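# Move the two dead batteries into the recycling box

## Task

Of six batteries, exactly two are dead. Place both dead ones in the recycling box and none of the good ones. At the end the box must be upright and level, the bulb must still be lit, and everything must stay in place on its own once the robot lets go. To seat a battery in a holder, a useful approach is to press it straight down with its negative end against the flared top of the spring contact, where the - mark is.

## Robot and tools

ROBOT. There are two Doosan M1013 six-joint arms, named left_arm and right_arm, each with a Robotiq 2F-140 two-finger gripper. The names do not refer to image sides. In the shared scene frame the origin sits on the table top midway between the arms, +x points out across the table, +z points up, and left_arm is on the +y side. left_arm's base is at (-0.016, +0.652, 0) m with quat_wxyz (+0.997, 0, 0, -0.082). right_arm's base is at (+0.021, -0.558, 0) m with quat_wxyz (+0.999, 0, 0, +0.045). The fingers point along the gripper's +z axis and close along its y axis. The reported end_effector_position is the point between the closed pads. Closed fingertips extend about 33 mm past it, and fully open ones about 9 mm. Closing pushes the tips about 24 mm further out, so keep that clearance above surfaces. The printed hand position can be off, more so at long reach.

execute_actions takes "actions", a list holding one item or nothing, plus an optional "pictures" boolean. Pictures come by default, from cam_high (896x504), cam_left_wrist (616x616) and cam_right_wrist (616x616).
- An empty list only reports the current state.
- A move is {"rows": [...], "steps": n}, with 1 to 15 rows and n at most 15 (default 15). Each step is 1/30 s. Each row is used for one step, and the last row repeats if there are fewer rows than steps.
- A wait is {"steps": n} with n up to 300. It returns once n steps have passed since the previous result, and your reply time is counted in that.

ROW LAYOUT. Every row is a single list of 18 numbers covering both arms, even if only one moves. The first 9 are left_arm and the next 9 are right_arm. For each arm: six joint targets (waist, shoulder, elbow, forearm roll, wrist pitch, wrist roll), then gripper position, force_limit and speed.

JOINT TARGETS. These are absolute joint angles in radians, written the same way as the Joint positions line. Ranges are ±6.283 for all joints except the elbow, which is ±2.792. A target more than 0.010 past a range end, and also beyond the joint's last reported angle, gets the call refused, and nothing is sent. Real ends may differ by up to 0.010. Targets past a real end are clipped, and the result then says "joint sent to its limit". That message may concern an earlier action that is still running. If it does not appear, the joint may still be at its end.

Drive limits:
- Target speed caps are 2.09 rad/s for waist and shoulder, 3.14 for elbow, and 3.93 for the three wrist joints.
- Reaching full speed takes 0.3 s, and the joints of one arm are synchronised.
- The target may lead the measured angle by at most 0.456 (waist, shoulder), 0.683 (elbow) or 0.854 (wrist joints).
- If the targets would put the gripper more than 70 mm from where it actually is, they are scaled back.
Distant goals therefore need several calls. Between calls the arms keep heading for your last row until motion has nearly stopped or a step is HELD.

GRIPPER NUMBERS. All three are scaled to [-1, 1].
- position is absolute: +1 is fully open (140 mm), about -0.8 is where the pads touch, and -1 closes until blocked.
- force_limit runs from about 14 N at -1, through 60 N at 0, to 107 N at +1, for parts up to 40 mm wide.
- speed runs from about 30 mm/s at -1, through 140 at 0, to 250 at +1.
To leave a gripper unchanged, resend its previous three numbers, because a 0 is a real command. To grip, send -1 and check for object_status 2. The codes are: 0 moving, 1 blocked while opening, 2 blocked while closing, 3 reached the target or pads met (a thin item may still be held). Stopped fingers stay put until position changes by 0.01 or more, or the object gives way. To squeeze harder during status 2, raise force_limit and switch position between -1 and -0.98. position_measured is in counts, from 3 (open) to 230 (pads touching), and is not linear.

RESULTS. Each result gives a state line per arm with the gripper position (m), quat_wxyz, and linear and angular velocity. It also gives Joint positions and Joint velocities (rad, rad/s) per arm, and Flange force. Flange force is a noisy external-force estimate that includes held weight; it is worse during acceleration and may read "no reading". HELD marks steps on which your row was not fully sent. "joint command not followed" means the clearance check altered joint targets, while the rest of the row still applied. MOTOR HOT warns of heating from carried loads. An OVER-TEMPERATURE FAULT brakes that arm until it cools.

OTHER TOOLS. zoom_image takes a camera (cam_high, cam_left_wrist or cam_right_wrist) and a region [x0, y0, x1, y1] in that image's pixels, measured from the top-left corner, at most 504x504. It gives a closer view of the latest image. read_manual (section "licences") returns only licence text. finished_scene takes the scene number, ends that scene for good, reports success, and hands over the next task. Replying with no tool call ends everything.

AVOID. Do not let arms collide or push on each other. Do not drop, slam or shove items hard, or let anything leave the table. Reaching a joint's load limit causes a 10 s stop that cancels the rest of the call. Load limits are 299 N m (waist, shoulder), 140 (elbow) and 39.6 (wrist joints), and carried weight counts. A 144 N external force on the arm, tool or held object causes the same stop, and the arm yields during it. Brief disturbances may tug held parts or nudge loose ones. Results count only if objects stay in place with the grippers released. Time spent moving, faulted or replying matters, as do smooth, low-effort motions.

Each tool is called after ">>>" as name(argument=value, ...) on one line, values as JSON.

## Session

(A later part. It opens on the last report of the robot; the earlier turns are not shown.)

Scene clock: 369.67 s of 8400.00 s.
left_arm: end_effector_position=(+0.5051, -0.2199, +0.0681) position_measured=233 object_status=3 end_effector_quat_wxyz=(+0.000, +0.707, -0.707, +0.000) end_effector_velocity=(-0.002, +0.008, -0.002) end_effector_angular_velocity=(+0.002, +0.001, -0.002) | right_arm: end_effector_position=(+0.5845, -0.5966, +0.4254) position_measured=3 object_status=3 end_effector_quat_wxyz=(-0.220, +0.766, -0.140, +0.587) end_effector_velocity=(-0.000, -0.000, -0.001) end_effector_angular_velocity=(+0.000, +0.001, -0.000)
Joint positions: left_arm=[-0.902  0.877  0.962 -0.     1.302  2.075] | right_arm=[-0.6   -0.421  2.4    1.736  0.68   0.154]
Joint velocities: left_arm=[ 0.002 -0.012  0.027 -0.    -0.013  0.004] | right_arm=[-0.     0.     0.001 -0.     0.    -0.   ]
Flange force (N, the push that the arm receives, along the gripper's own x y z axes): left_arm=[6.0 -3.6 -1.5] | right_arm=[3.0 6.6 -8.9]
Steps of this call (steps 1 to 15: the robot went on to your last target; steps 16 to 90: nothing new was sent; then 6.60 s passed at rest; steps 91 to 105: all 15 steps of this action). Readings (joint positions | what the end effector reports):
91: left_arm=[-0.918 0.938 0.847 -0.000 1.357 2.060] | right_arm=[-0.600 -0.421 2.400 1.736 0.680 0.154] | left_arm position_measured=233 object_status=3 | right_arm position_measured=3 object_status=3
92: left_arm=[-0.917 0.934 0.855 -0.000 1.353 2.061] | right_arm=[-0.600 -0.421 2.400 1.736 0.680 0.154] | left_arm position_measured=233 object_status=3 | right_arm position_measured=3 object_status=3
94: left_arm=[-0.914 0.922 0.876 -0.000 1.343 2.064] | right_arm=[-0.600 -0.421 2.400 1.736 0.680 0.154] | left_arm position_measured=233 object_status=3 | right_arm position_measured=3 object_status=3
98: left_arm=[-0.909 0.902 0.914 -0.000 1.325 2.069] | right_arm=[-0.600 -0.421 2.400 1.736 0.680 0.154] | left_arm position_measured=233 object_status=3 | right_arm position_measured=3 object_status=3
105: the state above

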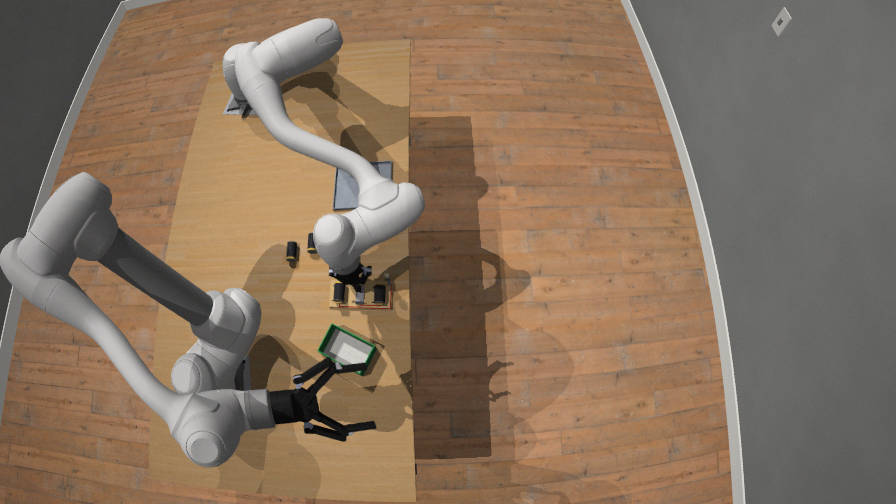

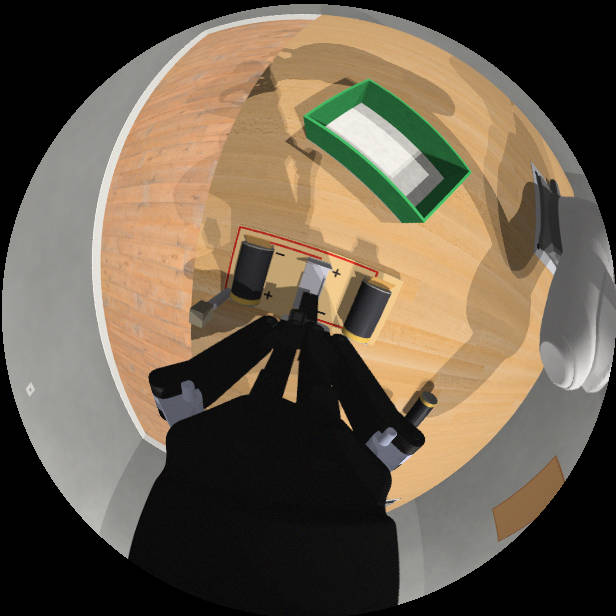

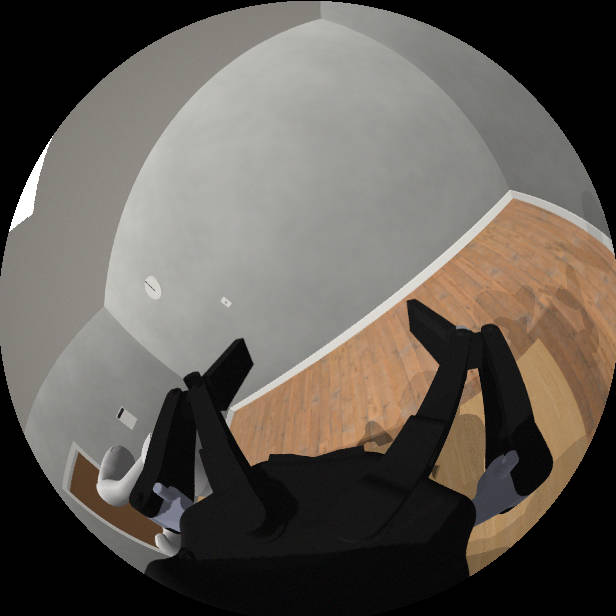

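Slides nicely. Continue to -0.10.

>>> execute_actions(actions=[{"rows":[[-0.893,0.849,1.015,0,1.2776,2.084,-1,0,0,-0.6,-0.421,2.4,1.736,0.68,0.154,1,0,0],[-0.893,0.849,1.015,0,1.2776,2.084,-1,0,0,-0.6,-0.421,2.4,1.736,0.68,0.154,1,0,0],[-0.893,0.849,1.015,0,1.2776,2.084,-1,0,0,-0.6,-0.421,2.4,1.736,0.68,0.154,1,0,0],[-0.884,0.8225,1.064,0,1.2551,2.093,-1,0,0,-0.6,-0.421,2.4,1.736,0.68,0.154,1,0,0],[-0.884,0.8225,1.064,0,1.2551,2.093,-1,0,0,-0.6,-0.421,2.4,1.736,0.68,0.154,1,0,0],[-0.884,0.8225,1.064,0,1.2551,2.093,-1,0,0,-0.6,-0.421,2.4,1.736,0.68,0.154,1,0,0],[-0.875,0.797,1.112,0,1.2326,2.102,-1,0,0,-0.6,-0.421,2.4,1.736,0.68,0.154,1,0,0],[-0.875,0.797,1.112,0,1.2326,2.102,-1,0,0,-0.6,-0.421,2.4,1.736,0.68,0.154,1,0,0],[-0.875,0.797,1.112,0,1.2326,2.102,-1,0,0,-0.6,-0.421,2.4,1.736,0.68,0.154,1,0,0],[-0.8666,0.7716,1.1582,0,1.2118,2.111,-1,0,0,-0.6,-0.421,2.4,1.736,0.68,0.154,1,0,0]]}], pictures=false)

>>> execute_actions(actions=[{"rows":[[-0.857,0.749,1.199,0,1.1936,2.12,-1,0,0,-0.6,-0.421,2.4,1.736,0.68,0.154,1,0,0],[-0.857,0.749,1.199,0,1.1936,2.12,-1,0,0,-0.6,-0.421,2.4,1.736,0.68,0.154,1,0,0],[-0.857,0.749,1.199,0,1.1936,2.12,-1,0,0,-0.6,-0.421,2.4,1.736,0.68,0.154,1,0,0],[-0.857,0.749,1.199,0,1.1936,2.12,-1,0,0,-0.6,-0.421,2.4,1.736,0.68,0.154,1,0,0],[-0.848,0.727,1.239,0,1.1756,2.13,-1,0,0,-0.6,-0.421,2.4,1.736,0.68,0.154,1,0,0],[-0.848,0.727,1.239,0,1.1756,2.13,-1,0,0,-0.6,-0.421,2.4,1.736,0.68,0.154,1,0,0],[-0.848,0.727,1.239,0,1.1756,2.13,-1,0,0,-0.6,-0.421,2.4,1.736,0.68,0.154,1,0,0],[-0.848,0.727,1.239,0,1.1756,2.13,-1,0,0,-0.6,-0.421,2.4,1.736,0.68,0.154,1,0,0],[-0.8385,0.7054,1.2777,0,1.1585,2.139,-1,0,0,-0.6,-0.421,2.4,1.736,0.68,0.154,1,0,0]]}])

>>> zoom_image(camera="cam_left_wrist", region=[200,200,450,420])

Scene clock: 387.77 s of 8400.00 s.
left_arm: end_effector_position=(+0.5052, -0.1509, +0.0682) position_measured=233 object_status=3 end_effector_quat_wxyz=(+0.000, +0.707, -0.707, +0.000) end_effector_velocity=(-0.003, +0.026, -0.001) end_effector_angular_velocity=(-0.001, -0.001, -0.000) | right_arm: end_effector_position=(+0.5845, -0.5966, +0.4254) position_measured=3 object_status=3 end_effector_quat_wxyz=(-0.220, +0.766, -0.140, +0.587) end_effector_velocity=(+0.000, -0.001, +0.001) end_effector_angular_velocity=(-0.001, -0.001, -0.000)
Joint positions: left_arm=[-0.867  0.774  1.154  0.     1.214  2.11 ] | right_arm=[-0.6   -0.421  2.4    1.736  0.68   0.154]
Joint velocities: left_arm=[ 0.011 -0.04   0.074 -0.    -0.035  0.012] | right_arm=[-0.001  0.    -0.002  0.     0.    -0.   ]
Flange force (N, the push that the arm receives, along the gripper's own x y z axes): left_arm=[3.7 -1.7 3.8] | right_arm=[4.9 9.0 -8.5]
Steps of this call (steps 1 to 15: the robot went on to your last target; steps 16 to 90: nothing new was sent; then 14.60 s passed at rest; steps 91 to 105: all 15 steps of this action). Readings (joint positions | what the end effector reports):
91: left_arm=[-0.902 0.876 0.965 0.000 1.301 2.075] | right_arm=[-0.600 -0.421 2.400 1.736 0.680 0.154] | left_arm position_measured=233 object_status=3 | right_arm position_measured=3 object_status=3
92: left_arm=[-0.901 0.872 0.973 0.000 1.297 2.077] | right_arm=[-0.600 -0.421 2.400 1.736 0.680 0.154] | left_arm position_measured=233 object_status=3 | right_arm position_measured=3 object_status=3
94: left_arm=[-0.895 0.856 1.002 0.000 1.284 2.082] | right_arm=[-0.600 -0.421 2.400 1.736 0.680 0.154] | left_arm position_measured=233 object_status=3 | right_arm position_measured=3 object_status=3
98: left_arm=[-0.884 0.822 1.065 0.000 1.255 2.093] | right_arm=[-0.600 -0.421 2.400 1.736 0.680 0.154] | left_arm position_measured=233 object_status=3 | right_arm position_measured=3 object_status=3
105: the state above

Scene clock: 388.27 s of 8400.00 s.
left_arm: end_effector_position=(+0.5050, -0.1002, +0.0681) position_measured=233 object_status=3 end_effector_quat_wxyz=(-0.000, +0.707, -0.707, +0.000) end_effector_velocity=(-0.001, +0.011, -0.002) end_effector_angular_velocity=(+0.001, +0.000, +0.000) | right_arm: end_effector_position=(+0.5845, -0.5966, +0.4254) position_measured=3 object_status=3 end_effector_quat_wxyz=(-0.220, +0.766, -0.140, +0.587) end_effector_velocity=(-0.000, +0.001, -0.001) end_effector_angular_velocity=(+0.001, +0.001, +0.001)
Joint positions: left_arm=[-0.839  0.706  1.276  0.     1.159  2.139] | right_arm=[-0.6   -0.421  2.4    1.736  0.68   0.154]
Joint velocities: left_arm=[ 0.005 -0.013  0.027 -0.    -0.014  0.005] | right_arm=[ 0.001 -0.     0.001 -0.    -0.     0.   ]
Flange force (N, the push that the arm receives, along the gripper's own x y z axes): left_arm=[-3.6 -1.3 1.5] | right_arm=[3.6 6.4 -9.6]
Steps of this call (steps 1 to 15: all 15 steps of this action). Readings (joint positions | what the end effector reports):
1: left_arm=[-0.867 0.772 1.157 0.000 1.212 2.111] | right_arm=[-0.600 -0.421 2.400 1.736 0.680 0.154] | left_arm position_measured=233 object_status=3 | right_arm position_measured=3 object_status=3
2: left_arm=[-0.865 0.767 1.166 0.000 1.208 2.113] | right_arm=[-0.600 -0.421 2.400 1.736 0.680 0.154] | left_arm position_measured=233 object_status=3 | right_arm position_measured=3 object_status=3
4: left_arm=[-0.859 0.755 1.188 0.000 1.198 2.118] | right_arm=[-0.600 -0.421 2.400 1.736 0.680 0.154] | left_arm position_measured=233 object_status=3 | right_arm position_measured=3 object_status=3
8: left_arm=[-0.850 0.733 1.228 0.000 1.181 2.127] | right_arm=[-0.600 -0.421 2.400 1.736 0.680 0.154] | left_arm position_measured=233 object_status=3 | right_arm position_measured=3 object_status=3
15: the state above

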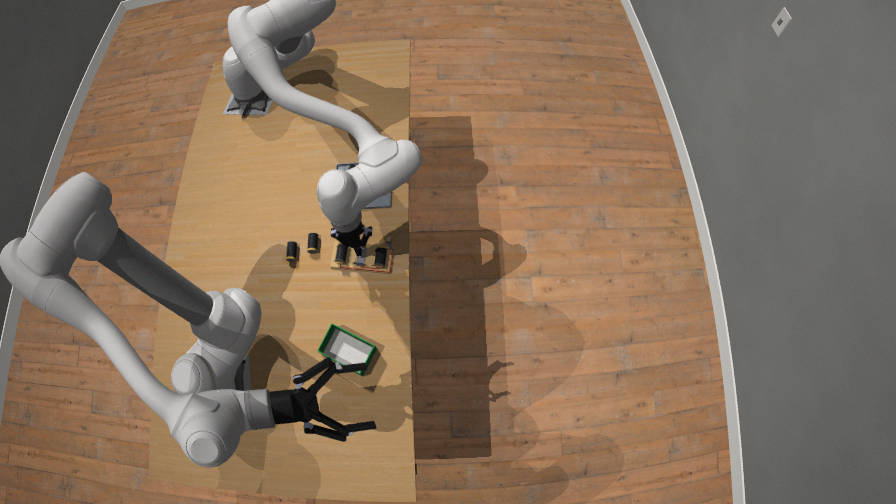

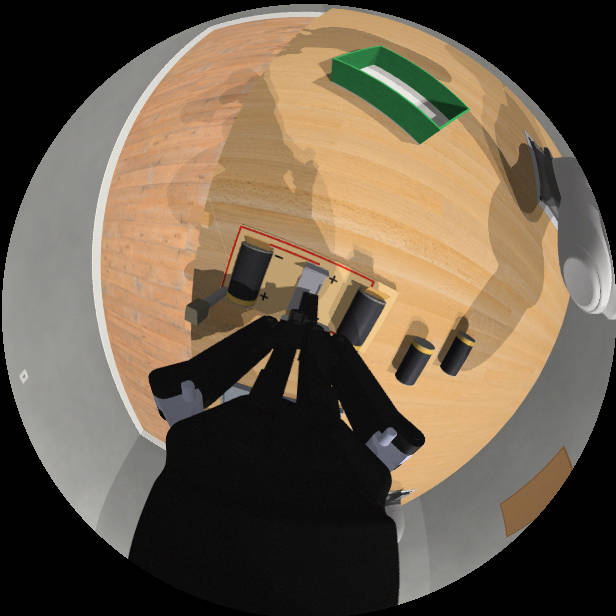

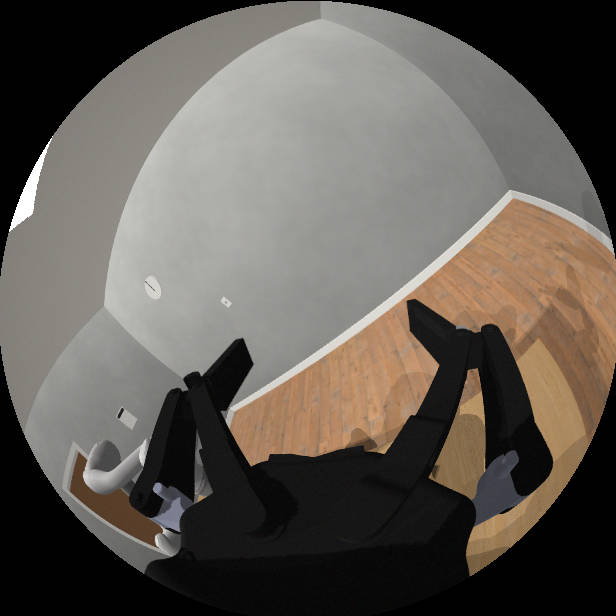

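Region (200, 200, 450, 420) of cam_left_wrist's 616x616 image, scaled by 2.016, with more detail than that image has; it fills the top 444 rows of this view, and the rest is white.

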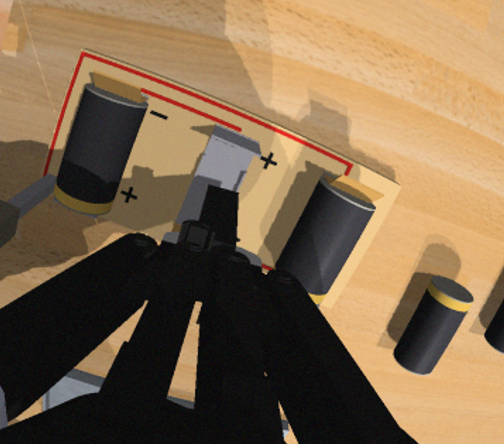

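>>> execute_actions(actions=[{"rows":[[-0.842,0.7135,1.263,0,1.165,2.136,-1,0,0,-0.6,-0.421,2.4,1.736,0.68,0.154,1,0,0],[-0.842,0.7135,1.263,0,1.165,2.136,-1,0,0,-0.6,-0.421,2.4,1.736,0.68,0.154,1,0,0],[-0.842,0.7135,1.263,0,1.165,2.136,-1,0,0,-0.6,-0.421,2.4,1.736,0.68,0.154,1,0,0],[-0.842,0.7135,1.263,0,1.165,2.136,-1,0,0,-0.6,-0.421,2.4,1.736,0.68,0.154,1,0,0],[-0.842,0.7135,1.263,0,1.165,2.136,-1,0,0,-0.6,-0.421,2.4,1.736,0.68,0.154,1,0,0],[-0.841,0.6642,1.1936,0,1.2838,2.136,-1,0,0,-0.6,-0.421,2.4,1.736,0.68,0.154,1,0,0]]}], pictures=false)

>>> execute_actions(actions=[{"rows":[[-1.0789,0.47,1.54,0,1.1316,1.8985,-0.1,0,0,-0.6,-0.421,2.4,1.736,0.68,0.154,1,0,0]]}], pictures=false)

>>> execute_actions(actions=[{"rows":[[-1.0789,0.4883,1.5613,0,1.092,1.8985,-0.1,0,0,-0.6,-0.421,2.4,1.736,0.68,0.154,1,0,0]],"steps":12}])

>>> zoom_image(camera="cam_left_wrist", region=[200,200,450,450])

Scene clock: 411.40 s of 8400.00 s.
left_arm: end_effector_position=(+0.5051, -0.1043, +0.1488) position_measured=233 object_status=3 end_effector_quat_wxyz=(-0.000, +0.707, -0.707, -0.000) end_effector_velocity=(+0.002, -0.000, +0.015) end_effector_angular_velocity=(-0.003, -0.002, +0.003) | right_arm: end_effector_position=(+0.5845, -0.5966, +0.4254) position_measured=3 object_status=3 end_effector_quat_wxyz=(-0.220, +0.766, -0.140, +0.587) end_effector_velocity=(+0.000, -0.001, +0.000) end_effector_angular_velocity=(-0.001, -0.000, -0.001)
Joint positions: left_arm=[-0.841  0.665  1.195 -0.     1.283  2.136] | right_arm=[-0.6   -0.421  2.4    1.736  0.68   0.154]
Joint velocities: left_arm=[ 0.001 -0.007 -0.016 -0.     0.02  -0.001] | right_arm=[-0.001  0.    -0.001 -0.     0.    -0.001]
Flange force (N, the push that the arm receives, along the gripper's own x y z axes): left_arm=[-4.8 -0.5 -3.6] | right_arm=[3.3 11.2 -17.2]
Steps of this call (steps 1 to 15: the robot went on to your last target; steps 16 to 90: nothing new was sent; then 19.63 s passed at rest; steps 91 to 105: all 15 steps of this action). Readings (joint positions | what the end effector reports):
91: left_arm=[-0.839 0.706 1.277 -0.000 1.158 2.139] | right_arm=[-0.600 -0.421 2.400 1.736 0.680 0.154] | left_arm position_measured=233 object_status=3 | right_arm position_measured=3 object_status=3
92: left_arm=[-0.839 0.708 1.273 -0.000 1.160 2.139] | right_arm=[-0.600 -0.421 2.400 1.736 0.680 0.154] | left_arm position_measured=233 object_status=3 | right_arm position_measured=3 object_status=3
94: left_arm=[-0.841 0.712 1.266 -0.000 1.163 2.137] | right_arm=[-0.600 -0.421 2.400 1.736 0.680 0.154] | left_arm position_measured=233 object_status=3 | right_arm position_measured=3 object_status=3
98: left_arm=[-0.842 0.700 1.243 -0.000 1.200 2.136] | right_arm=[-0.600 -0.421 2.400 1.736 0.680 0.154] | left_arm position_measured=233 object_status=3 | right_arm position_measured=3 object_status=3
105: the state above

Scene clock: 411.90 s of 8400.00 s.
left_arm: end_effector_position=(+0.2917, -0.0876, +0.1372) position_measured=141 object_status=0 end_effector_quat_wxyz=(-0.000, +0.707, -0.707, +0.000) end_effector_velocity=(-0.363, +0.095, -0.032) end_effector_angular_velocity=(+0.003, +0.001, -0.009) | right_arm: end_effector_position=(+0.5845, -0.5966, +0.4254) position_measured=3 object_status=3 end_effector_quat_wxyz=(-0.220, +0.766, -0.140, +0.587) end_effector_velocity=(-0.000, -0.000, -0.001) end_effector_angular_velocity=(+0.000, +0.001, -0.001)
Joint positions: left_arm=[-1.056  0.489  1.506  0.     1.147  1.922] | right_arm=[-0.6   -0.421  2.4    1.736  0.68   0.154]
Joint velocities: left_arm=[-0.385 -0.313  0.554  0.    -0.238 -0.376] | right_arm=[-0.001 -0.     0.001 -0.    -0.     0.   ]
Flange force (N, the push that the arm receives, along the gripper's own x y z axes): left_arm=[4.7 -3.6 0.4] | right_arm=[0.7 4.3 -6.4]
Steps of this call (steps 1 to 15: all 15 steps of this action). Readings (joint positions | what the end effector reports):
1: left_arm=[-0.841 0.664 1.195 -0.000 1.283 2.136] | right_arm=[-0.600 -0.421 2.400 1.736 0.680 0.154] | left_arm position_measured=233 object_status=0 | right_arm position_measured=3 object_status=3
2: left_arm=[-0.846 0.660 1.202 0.000 1.279 2.130] | right_arm=[-0.600 -0.421 2.400 1.736 0.680 0.154] | left_arm position_measured=233 object_status=0 | right_arm position_measured=3 object_status=3
4: left_arm=[-0.877 0.634 1.248 0.000 1.259 2.099] | right_arm=[-0.600 -0.421 2.400 1.736 0.680 0.154] | left_arm position_measured=213 object_status=0 | right_arm position_measured=3 object_status=3
8: left_arm=[-0.943 0.581 1.343 0.000 1.217 2.034] | right_arm=[-0.600 -0.421 2.400 1.736 0.680 0.154] | left_arm position_measured=182 object_status=0 | right_arm position_measured=3 object_status=3
15: the state above

Scene clock: 412.30 s of 8400.00 s.
left_arm: end_effector_position=(+0.2700, -0.0816, +0.1101) position_measured=141 object_status=3 end_effector_quat_wxyz=(-0.000, +0.707, -0.707, +0.000) end_effector_velocity=(+0.000, +0.000, -0.001) end_effector_angular_velocity=(-0.001, -0.000, -0.000) | right_arm: end_effector_position=(+0.5845, -0.5966, +0.4254) position_measured=3 object_status=3 end_effector_quat_wxyz=(-0.220, +0.766, -0.140, +0.587) end_effector_velocity=(+0.000, -0.000, +0.001) end_effector_angular_velocity=(-0.001, -0.001, -0.000)
Joint positions: left_arm=[-1.079  0.488  1.561  0.     1.092  1.899] | right_arm=[-0.6   -0.421  2.4    1.736  0.68   0.154]
Joint velocities: left_arm=[ 0.     0.     0.002  0.    -0.003  0.001] | right_arm=[-0.     0.    -0.001 -0.    -0.    -0.001]
Flange force (N, the push that the arm receives, along the gripper's own x y z axes): left_arm=[3.9 -4.1 2.5] | right_arm=[3.4 14.1 -12.2]
Steps of this call (steps 1 to 12: all 12 steps of this action). Readings (joint positions | what the end effector reports):
1: left_arm=[-1.067 0.480 1.522 0.000 1.139 1.911] | right_arm=[-0.600 -0.421 2.400 1.736 0.680 0.154] | left_arm position_measured=141 object_status=0 | right_arm position_measured=3 object_status=3
2: left_arm=[-1.073 0.477 1.535 0.000 1.126 1.905] | right_arm=[-0.600 -0.421 2.400 1.736 0.680 0.154] | left_arm position_measured=141 object_status=0 | right_arm position_measured=3 object_status=3
4: left_arm=[-1.077 0.485 1.554 0.000 1.103 1.900] | right_arm=[-0.600 -0.421 2.400 1.736 0.680 0.154] | left_arm position_measured=141 object_status=0 | right_arm position_measured=3 object_status=3
8: left_arm=[-1.079 0.488 1.560 0.000 1.093 1.899] | right_arm=[-0.600 -0.421 2.400 1.736 0.680 0.154] | left_arm position_measured=141 object_status=3 | right_arm position_measured=3 object_status=3
12: the state above

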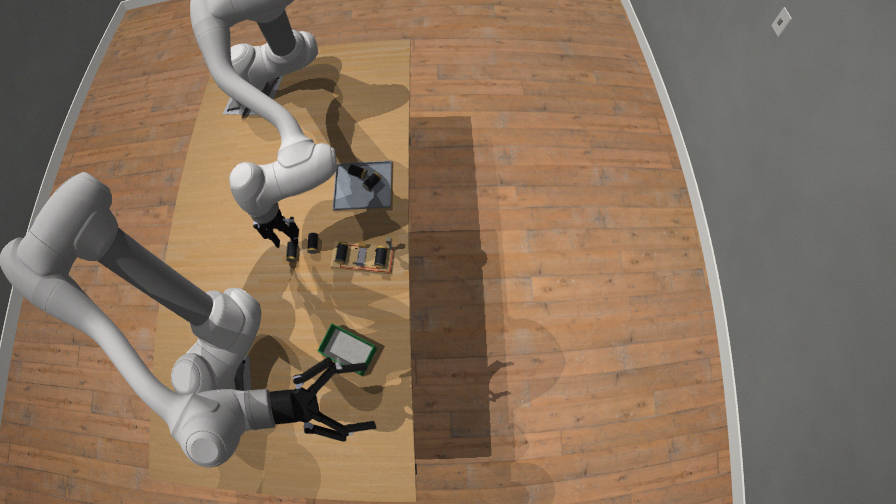

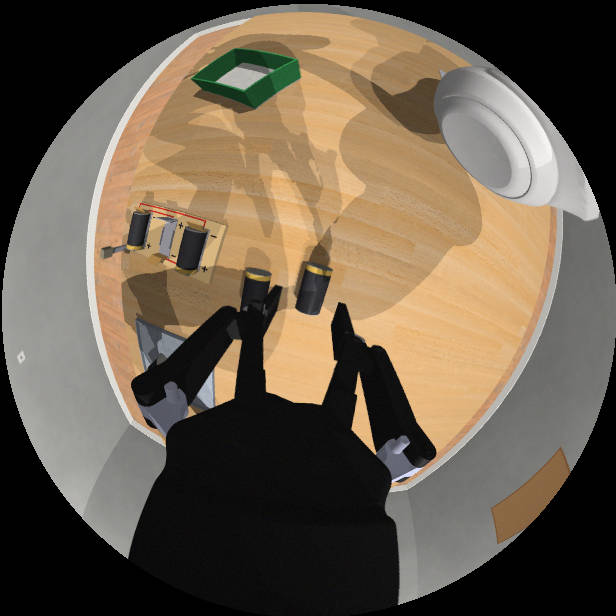

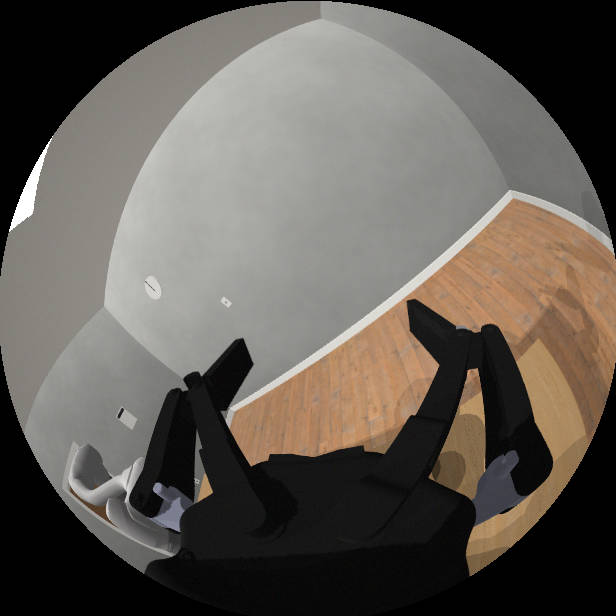

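Region (200, 200, 450, 450) of cam_left_wrist's 616x616 image, scaled by 2.016, with more detail than that image has.

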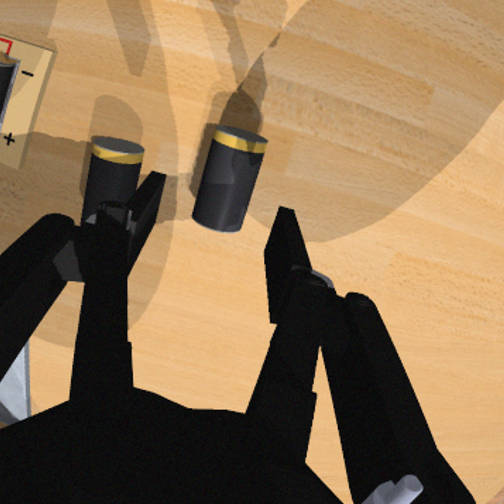

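>>> execute_actions(actions=[{"rows":[[-1.0801,0.5496,1.6064,0,0.9856,1.8973,-0.1,0,0,-0.6,-0.421,2.4,1.736,0.68,0.154,1,0,0]],"steps":12}], pictures=false)

>>> execute_actions(actions=[{"rows":[[-1.0801,0.5496,1.6064,0,0.9856,1.8973,-1,0.6,0,-0.6,-0.421,2.4,1.736,0.68,0.154,1,0,0]],"steps":13}])

>>> zoom_image(camera="cam_left_wrist", region=[200,200,450,450])

Scene clock: 421.73 s of 8400.00 s.
left_arm: end_effector_position=(+0.2699, -0.0847, +0.0402) position_measured=141 object_status=3 end_effector_quat_wxyz=(+0.000, +0.707, -0.707, +0.000) end_effector_velocity=(+0.000, +0.001, -0.003) end_effector_angular_velocity=(+0.002, -0.001, +0.001) | right_arm: end_effector_position=(+0.5845, -0.5966, +0.4254) position_measured=3 object_status=3 end_effector_quat_wxyz=(-0.220, +0.766, -0.140, +0.587) end_effector_velocity=(-0.000, +0.000, -0.001) end_effector_angular_velocity=(+0.001, +0.002, +0.000)
Joint positions: left_arm=[-1.08   0.549  1.606 -0.     0.986  1.897] | right_arm=[-0.6   -0.421  2.4    1.736  0.68   0.154]
Joint velocities: left_arm=[ 0.     0.002  0.002  0.002 -0.003 -0.001] | right_arm=[ 0.     0.     0.001  0.    -0.     0.   ]
Flange force (N, the push that the arm receives, along the gripper's own x y z axes): left_arm=[5.9 -2.3 5.6] | right_arm=[1.8 12.9 -8.9]
Steps of this call (steps 1 to 15: the robot went on to your last target; steps 16 to 90: nothing new was sent; then 6.03 s passed at rest; steps 91 to 102: all 12 steps of this action). Readings (joint positions | what the end effector reports):
91: left_arm=[-1.079 0.489 1.562 -0.000 1.091 1.898] | right_arm=[-0.600 -0.421 2.400 1.736 0.680 0.154] | left_arm position_measured=141 object_status=3 | right_arm position_measured=3 object_status=3
92: left_arm=[-1.079 0.494 1.565 -0.000 1.081 1.898] | right_arm=[-0.600 -0.421 2.400 1.736 0.680 0.154] | left_arm position_measured=141 object_status=3 | right_arm position_measured=3 object_status=3
94: left_arm=[-1.080 0.523 1.587 -0.000 1.031 1.898] | right_arm=[-0.600 -0.421 2.400 1.736 0.680 0.154] | left_arm position_measured=141 object_status=3 | right_arm position_measured=3 object_status=3
98: left_arm=[-1.080 0.549 1.605 -0.000 0.988 1.897] | right_arm=[-0.600 -0.421 2.400 1.736 0.680 0.154] | left_arm position_measured=141 object_status=3 | right_arm position_measured=3 object_status=3
102: the state above

Scene clock: 422.17 s of 8400.00 s.
left_arm: end_effector_position=(+0.2700, -0.0847, +0.0399) position_measured=187 object_status=0 end_effector_quat_wxyz=(+0.000, +0.707, -0.707, +0.000) end_effector_velocity=(+0.000, -0.000, -0.001) end_effector_angular_velocity=(-0.000, -0.000, -0.000) | right_arm: end_effector_position=(+0.5845, -0.5966, +0.4254) position_measured=3 object_status=3 end_effector_quat_wxyz=(-0.220, +0.766, -0.140, +0.587) end_effector_velocity=(+0.000, +0.000, -0.000) end_effector_angular_velocity=(-0.001, +0.000, +0.000)
Joint positions: left_arm=[-1.08   0.55   1.606  0.     0.986  1.897] | right_arm=[-0.6   -0.421  2.4    1.736  0.68   0.154]
Joint velocities: left_arm=[ 0.     0.001 -0.    -0.    -0.001  0.   ] | right_arm=[ 0.     0.     0.    -0.     0.    -0.001]
Flange force (N, the push that the arm receives, along the gripper's own x y z axes): left_arm=[-1.4 -1.5 -12.7] | right_arm=[3.7 15.2 -11.0]
Steps of this call (steps 1 to 13: all 13 steps of this action). Readings (joint positions | what the end effector reports):
1: left_arm=[-1.080 0.549 1.606 -0.000 0.986 1.897] | right_arm=[-0.600 -0.421 2.400 1.736 0.680 0.154] | left_arm position_measured=141 object_status=0 | right_arm position_measured=3 object_status=3
2: left_arm=[-1.080 0.549 1.606 -0.000 0.986 1.897] | right_arm=[-0.600 -0.421 2.400 1.736 0.680 0.154] | left_arm position_measured=146 object_status=0 | right_arm position_measured=3 object_status=3
4: left_arm=[-1.080 0.550 1.606 -0.000 0.986 1.897] | right_arm=[-0.600 -0.421 2.400 1.736 0.680 0.154] | left_arm position_measured=162 object_status=0 | right_arm position_measured=3 object_status=3
8: left_arm=[-1.080 0.550 1.606 0.000 0.986 1.897] | right_arm=[-0.600 -0.421 2.400 1.736 0.680 0.154] | left_arm position_measured=184 object_status=0 | right_arm position_measured=3 object_status=3
13: the state above

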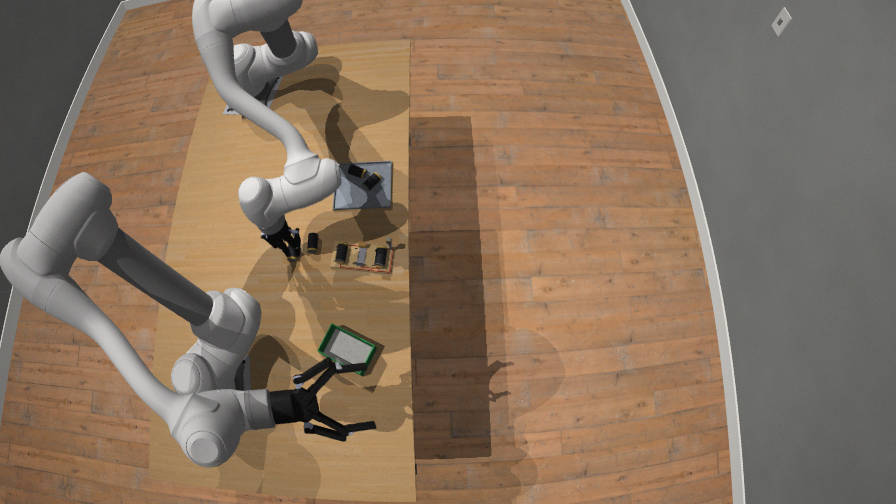

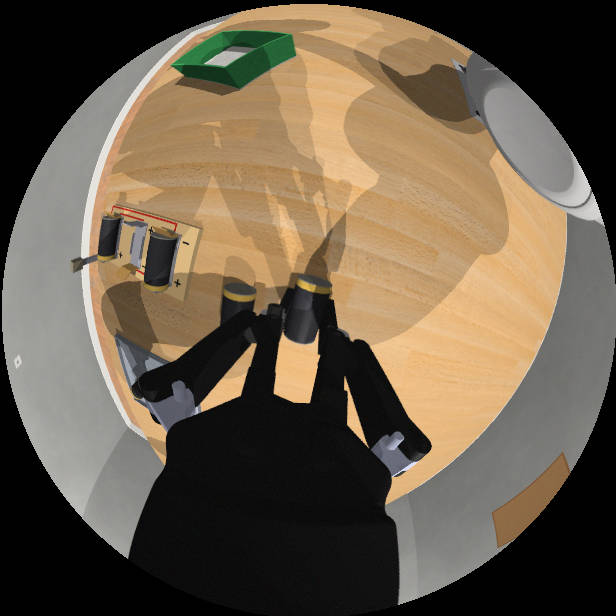

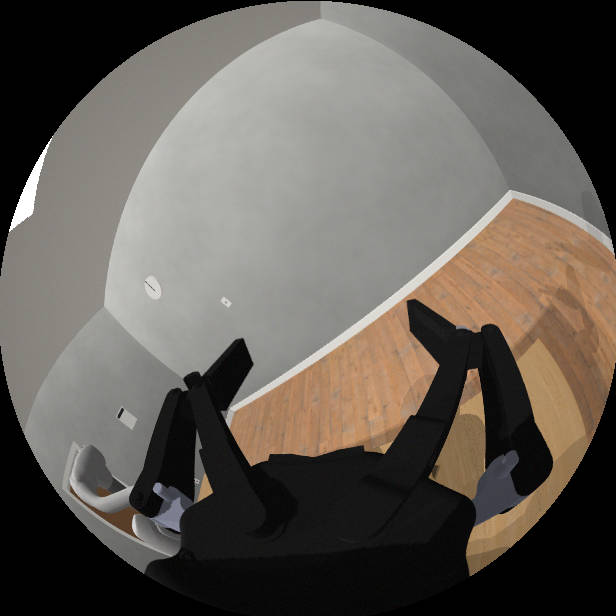

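Region (200, 200, 450, 450) of cam_left_wrist's 616x616 image, scaled by 2.016, with more detail than that image has.

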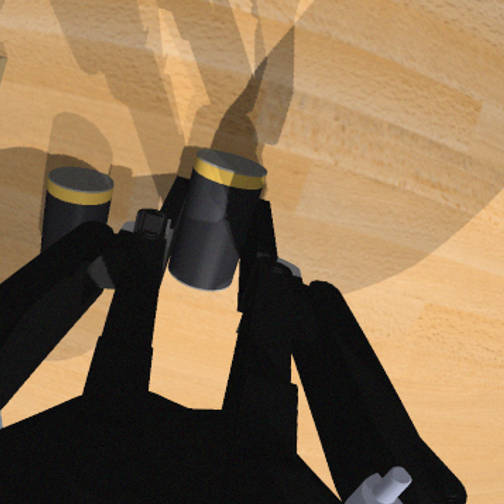

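>>> execute_actions(actions=[{"rows":[[-1.0801,0.475,1.545,0,1.1216,1.8973,-1,0.6,0,-0.6,-0.421,2.4,1.736,0.68,0.154,1,0,0]],"steps":12}], pictures=false)

>>> execute_actions(actions=[{"rows":[[-0.8476,0.6799,1.2041,0,1.2576,2.25,-1,0.6,0,-0.6,-0.421,2.4,1.736,0.68,0.154,1,0,0]]}], pictures=false)

>>> execute_actions(actions=[{"rows":[[-0.8476,0.6799,1.2041,0,1.2576,2.25,-1,0.6,0,-0.6,-0.421,2.4,1.736,0.68,0.154,1,0,0],[-0.8476,0.6799,1.2041,0,1.2576,2.25,-1,0.6,0,-0.6,-0.421,2.4,1.736,0.68,0.154,1,0,0],[-0.8476,0.6799,1.2041,0,1.2576,2.25,-1,0.6,0,-0.6,-0.421,2.4,1.736,0.68,0.154,1,0,0],[-0.8476,0.6799,1.2041,0,1.2576,2.25,-1,0.6,0,-0.6,-0.421,2.4,1.736,0.68,0.154,1,0,0],[-0.8476,0.7059,1.2439,0,1.1918,2.25,-1,0.6,0,-0.6,-0.421,2.4,1.736,0.68,0.154,1,0,0]]}])

>>> zoom_image(camera="cam_left_wrist", region=[200,200,450,450])

Scene clock: 437.67 s of 8400.00 s.
left_arm: end_effector_position=(+0.2690, -0.0820, +0.1280) position_measured=187 object_status=2 end_effector_quat_wxyz=(-0.000, +0.707, -0.707, -0.000) end_effector_velocity=(-0.001, -0.001, +0.007) end_effector_angular_velocity=(-0.002, -0.001, -0.002) | right_arm: end_effector_position=(+0.5845, -0.5966, +0.4254) position_measured=3 object_status=3 end_effector_quat_wxyz=(-0.220, +0.766, -0.140, +0.587) end_effector_velocity=(-0.000, +0.000, -0.000) end_effector_angular_velocity=(+0.001, +0.000, +0.000)
Joint positions: left_arm=[-1.08   0.476  1.545 -0.     1.121  1.897] | right_arm=[-0.6   -0.421  2.4    1.736  0.68   0.154]
Joint velocities: left_arm=[-0.001 -0.004 -0.006  0.     0.009  0.001] | right_arm=[-0.  0.  0. -0.  0.  0.]
Flange force (N, the push that the arm receives, along the gripper's own x y z axes): left_arm=[4.5 -3.0 3.4] | right_arm=[2.6 12.4 -8.0]
Steps of this call (steps 1 to 15: the robot went on to your last target; steps 16 to 90: nothing new was sent; then 12.10 s passed at rest; steps 91 to 102: all 12 steps of this action). Readings (joint positions | what the end effector reports):
91: left_arm=[-1.080 0.549 1.606 0.000 0.986 1.897] | right_arm=[-0.600 -0.421 2.400 1.736 0.680 0.154] | left_arm position_measured=187 object_status=2 | right_arm position_measured=3 object_status=3
92: left_arm=[-1.080 0.545 1.603 -0.000 0.996 1.897] | right_arm=[-0.600 -0.421 2.400 1.736 0.680 0.154] | left_arm position_measured=187 object_status=2 | right_arm position_measured=3 object_status=3
94: left_arm=[-1.080 0.515 1.578 -0.000 1.049 1.897] | right_arm=[-0.600 -0.421 2.400 1.736 0.680 0.154] | left_arm position_measured=187 object_status=2 | right_arm position_measured=3 object_status=3
98: left_arm=[-1.080 0.478 1.548 -0.000 1.116 1.897] | right_arm=[-0.600 -0.421 2.400 1.736 0.680 0.154] | left_arm position_measured=187 object_status=2 | right_arm position_measured=3 object_status=3
102: the state above

Scene clock: 438.17 s of 8400.00 s.
left_arm: end_effector_position=(+0.4807, -0.1116, +0.1304) position_measured=187 object_status=2 end_effector_quat_wxyz=(-0.000, +0.668, -0.744, -0.000) end_effector_velocity=(+0.369, +0.017, -0.012) end_effector_angular_velocity=(+0.001, -0.001, -0.175) | right_arm: end_effector_position=(+0.5845, -0.5966, +0.4254) position_measured=3 object_status=3 end_effector_quat_wxyz=(-0.220, +0.766, -0.140, +0.587) end_effector_velocity=(+0.000, -0.000, +0.001) end_effector_angular_velocity=(-0.002, -0.001, -0.000)
Joint positions: left_arm=[-0.868  0.662  1.234  0.     1.245  2.219] | right_arm=[-0.6   -0.421  2.4    1.736  0.68   0.154]
Joint velocities: left_arm=[ 0.357  0.311 -0.512  0.002  0.201  0.531] | right_arm=[-0.     0.    -0.001 -0.    -0.    -0.001]
Flange force (N, the push that the arm receives, along the gripper's own x y z axes): left_arm=[-7.5 2.1 -2.1] | right_arm=[3.8 8.8 -13.4]
Steps of this call (steps 1 to 15: all 15 steps of this action). Readings (joint positions | what the end effector reports):
1: left_arm=[-1.080 0.476 1.545 -0.000 1.122 1.897] | right_arm=[-0.600 -0.421 2.400 1.736 0.680 0.154] | left_arm position_measured=187 object_status=2 | right_arm position_measured=3 object_status=3
2: left_arm=[-1.075 0.480 1.536 -0.000 1.125 1.905] | right_arm=[-0.600 -0.421 2.400 1.736 0.680 0.154] | left_arm position_measured=187 object_status=2 | right_arm position_measured=3 object_status=3
4: left_arm=[-1.044 0.508 1.490 -0.000 1.143 1.953] | right_arm=[-0.600 -0.421 2.400 1.736 0.680 0.154] | left_arm position_measured=187 object_status=2 | right_arm position_measured=3 object_status=3
8: left_arm=[-0.977 0.566 1.393 -0.000 1.182 2.054] | right_arm=[-0.600 -0.421 2.400 1.736 0.680 0.154] | left_arm position_measured=187 object_status=2 | right_arm position_measured=3 object_status=3
15: the state above

Scene clock: 438.67 s of 8400.00 s.
left_arm: end_effector_position=(+0.5020, -0.1105, +0.0853) position_measured=187 object_status=2 end_effector_quat_wxyz=(-0.000, +0.664, -0.748, +0.000) end_effector_velocity=(-0.001, +0.001, -0.005) end_effector_angular_velocity=(+0.003, +0.002, -0.001) | right_arm: end_effector_position=(+0.5845, -0.5966, +0.4254) position_measured=3 object_status=3 end_effector_quat_wxyz=(-0.220, +0.766, -0.140, +0.587) end_effector_velocity=(+0.000, -0.000, +0.000) end_effector_angular_velocity=(-0.000, -0.000, -0.000)
Joint positions: left_arm=[-0.848  0.706  1.244  0.     1.192  2.25 ] | right_arm=[-0.6   -0.421  2.4    1.736  0.68   0.154]
Joint velocities: left_arm=[-0.     0.003  0.004 -0.    -0.004  0.001] | right_arm=[-0. -0. -0. -0. -0.  0.]
Flange force (N, the push that the arm receives, along the gripper's own x y z axes): left_arm=[3.1 -2.9 1.9] | right_arm=[5.1 9.2 -9.7]
Steps of this call (steps 1 to 15: all 15 steps of this action). Readings (joint positions | what the end effector reports):
1: left_arm=[-0.858 0.671 1.220 0.000 1.251 2.234] | right_arm=[-0.600 -0.421 2.400 1.736 0.680 0.154] | left_arm position_measured=187 object_status=2 | right_arm position_measured=3 object_status=3
2: left_arm=[-0.852 0.676 1.211 0.000 1.255 2.242] | right_arm=[-0.600 -0.421 2.400 1.736 0.680 0.154] | left_arm position_measured=187 object_status=2 | right_arm position_measured=3 object_status=3
4: left_arm=[-0.849 0.679 1.206 0.000 1.257 2.248] | right_arm=[-0.600 -0.421 2.400 1.736 0.680 0.154] | left_arm position_measured=187 object_status=2 | right_arm position_measured=3 object_status=3
8: left_arm=[-0.848 0.699 1.234 0.000 1.211 2.250] | right_arm=[-0.600 -0.421 2.400 1.736 0.680 0.154] | left_arm position_measured=187 object_status=2 | right_arm position_measured=3 object_status=3
15: the state above

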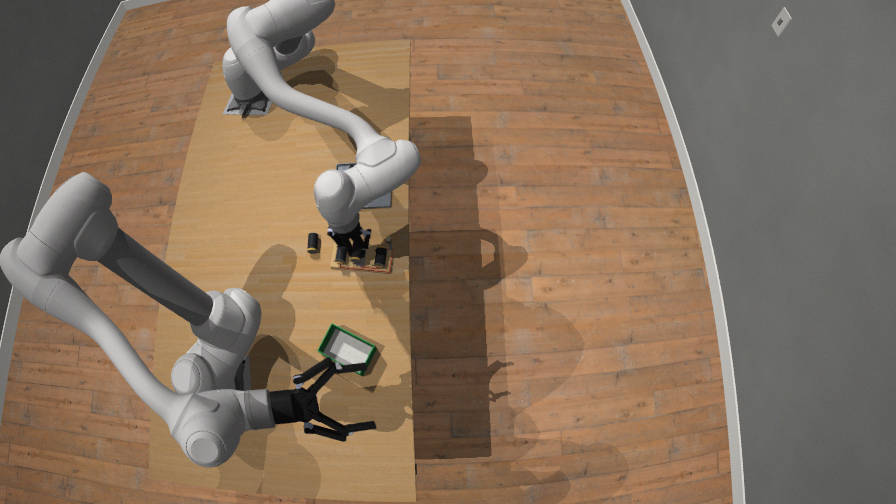

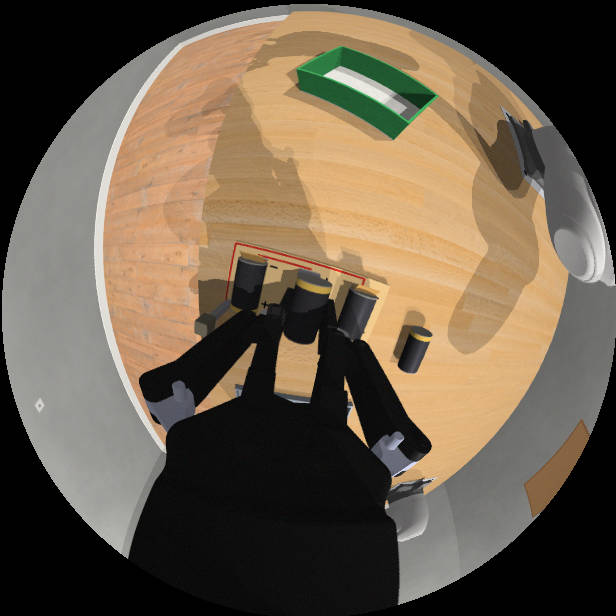

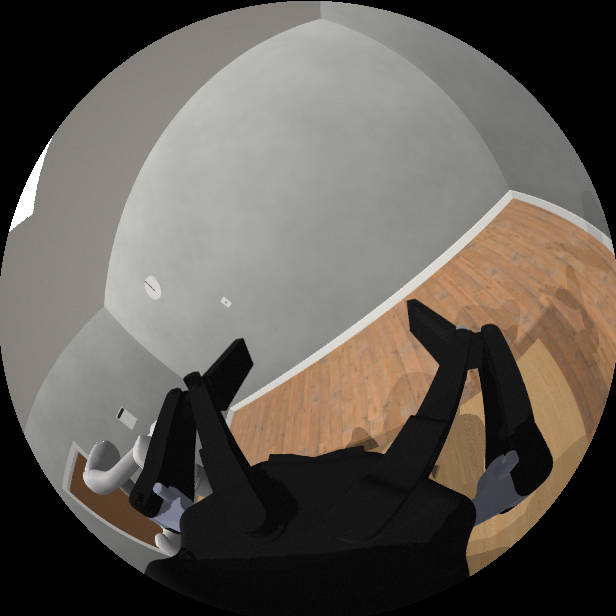

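Region (200, 200, 450, 450) of cam_left_wrist's 616x616 image, scaled by 2.016, with more detail than that image has.

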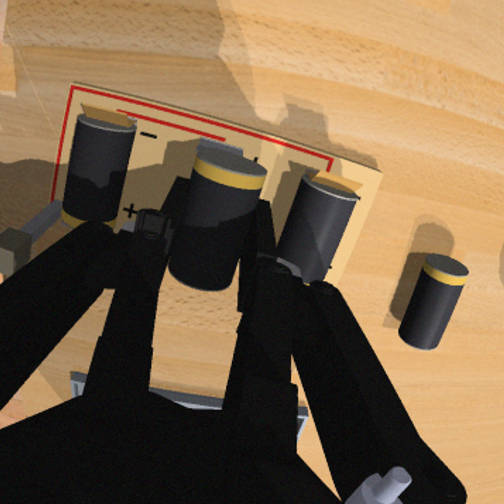

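>>> execute_actions(actions=[{"rows":[[-0.8368,0.7052,1.245,0,1.1914,2.2606,-1,0.6,0,-0.6,-0.421,2.4,1.736,0.68,0.154,1,0,0]],"steps":10}])

>>> zoom_image(camera="cam_left_wrist", region=[200,200,450,450])

>>> zoom_image(camera="cam_high", region=[320,210,410,290])

Scene clock: 444.73 s of 8400.00 s.
left_arm: end_effector_position=(+0.5098, -0.1045, +0.0850) position_measured=187 object_status=2 end_effector_quat_wxyz=(+0.000, +0.664, -0.748, -0.000) end_effector_velocity=(+0.000, +0.000, -0.000) end_effector_angular_velocity=(+0.000, +0.000, -0.002) | right_arm: end_effector_position=(+0.5845, -0.5966, +0.4254) position_measured=3 object_status=3 end_effector_quat_wxyz=(-0.220, +0.766, -0.140, +0.587) end_effector_velocity=(+0.000, -0.000, +0.001) end_effector_angular_velocity=(-0.000, -0.001, -0.000)
Joint positions: left_arm=[-0.837  0.705  1.245 -0.     1.191  2.261] | right_arm=[-0.6   -0.421  2.4    1.736  0.68   0.154]
Joint velocities: left_arm=[ 0.     0.    -0.     0.     0.     0.002] | right_arm=[-0.    -0.    -0.002 -0.     0.     0.001]
Flange force (N, the push that the arm receives, along the gripper's own x y z axes): left_arm=[-1.9 -3.8 1.9] | right_arm=[8.3 12.2 -22.5]
Steps of this call (steps 1 to 15: the robot went on to your last target; steps 16 to 90: nothing new was sent; then 2.73 s passed at rest; steps 91 to 100: all 10 steps of this action). Readings (joint positions | what the end effector reports):
91: left_arm=[-0.847 0.706 1.244 -0.000 1.192 2.250] | right_arm=[-0.600 -0.421 2.400 1.736 0.680 0.154] | left_arm position_measured=187 object_status=2 | right_arm position_measured=3 object_status=3
92: left_arm=[-0.844 0.706 1.244 -0.000 1.192 2.254] | right_arm=[-0.600 -0.421 2.400 1.736 0.680 0.154] | left_arm position_measured=187 object_status=2 | right_arm position_measured=3 object_status=3
94: left_arm=[-0.839 0.706 1.245 -0.000 1.191 2.258] | right_arm=[-0.600 -0.421 2.400 1.736 0.680 0.154] | left_arm position_measured=187 object_status=2 | right_arm position_measured=3 object_status=3
98: left_arm=[-0.837 0.705 1.245 -0.000 1.191 2.260] | right_arm=[-0.600 -0.421 2.400 1.736 0.680 0.154] | left_arm position_measured=187 object_status=2 | right_arm position_measured=3 object_status=3
100: the state above

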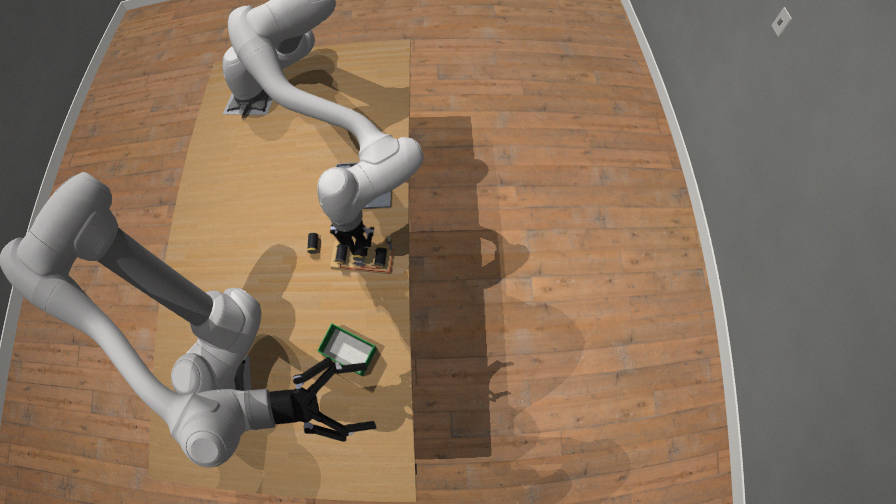

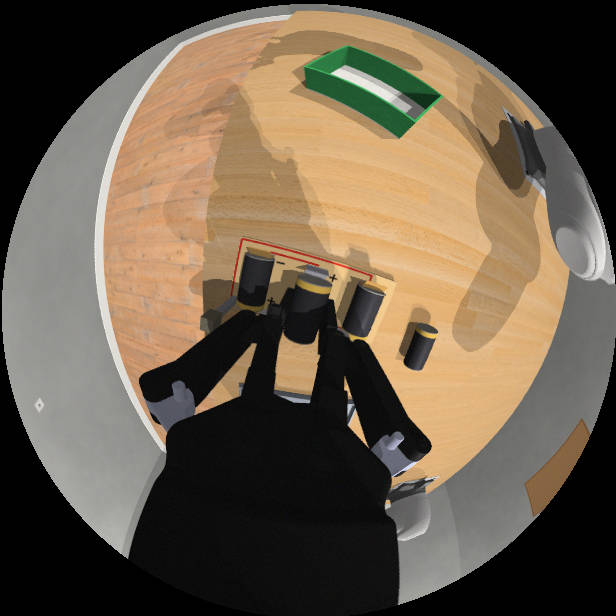

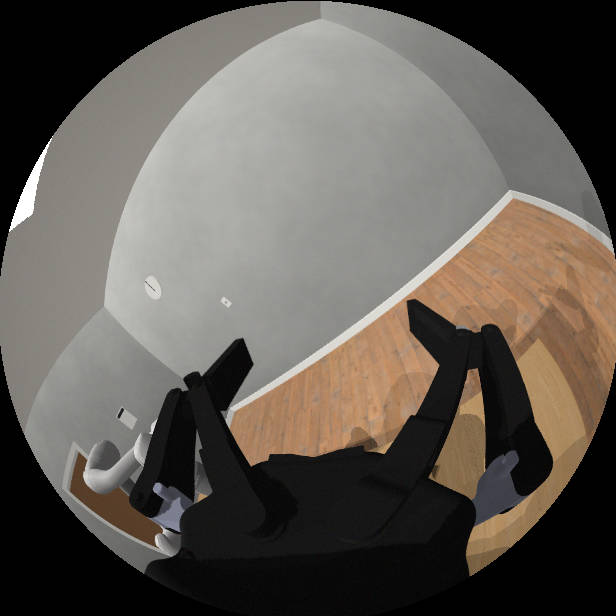

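Region (200, 200, 450, 450) of cam_left_wrist's 616x616 image, scaled by 2.016, with more detail than that image has.

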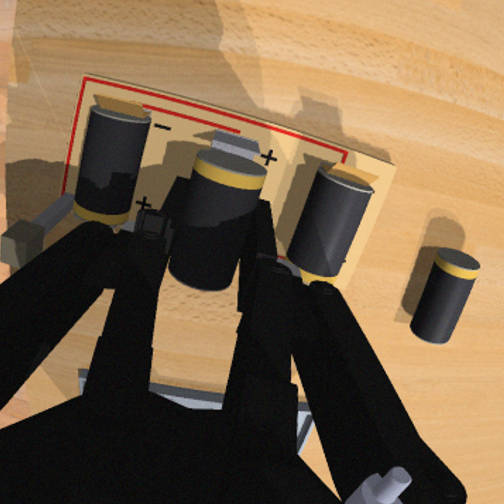

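Region (320, 210, 410, 290) of cam_high's 896x504 image, scaled by 5.600, with more detail than that image has.

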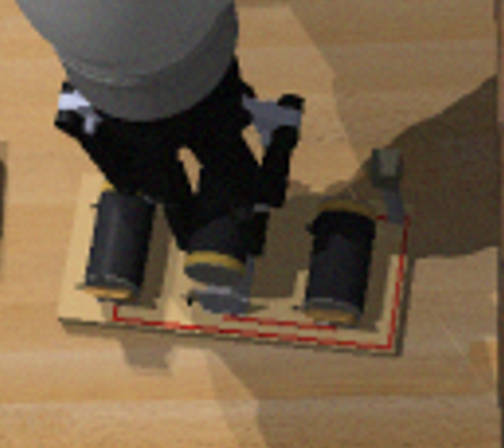

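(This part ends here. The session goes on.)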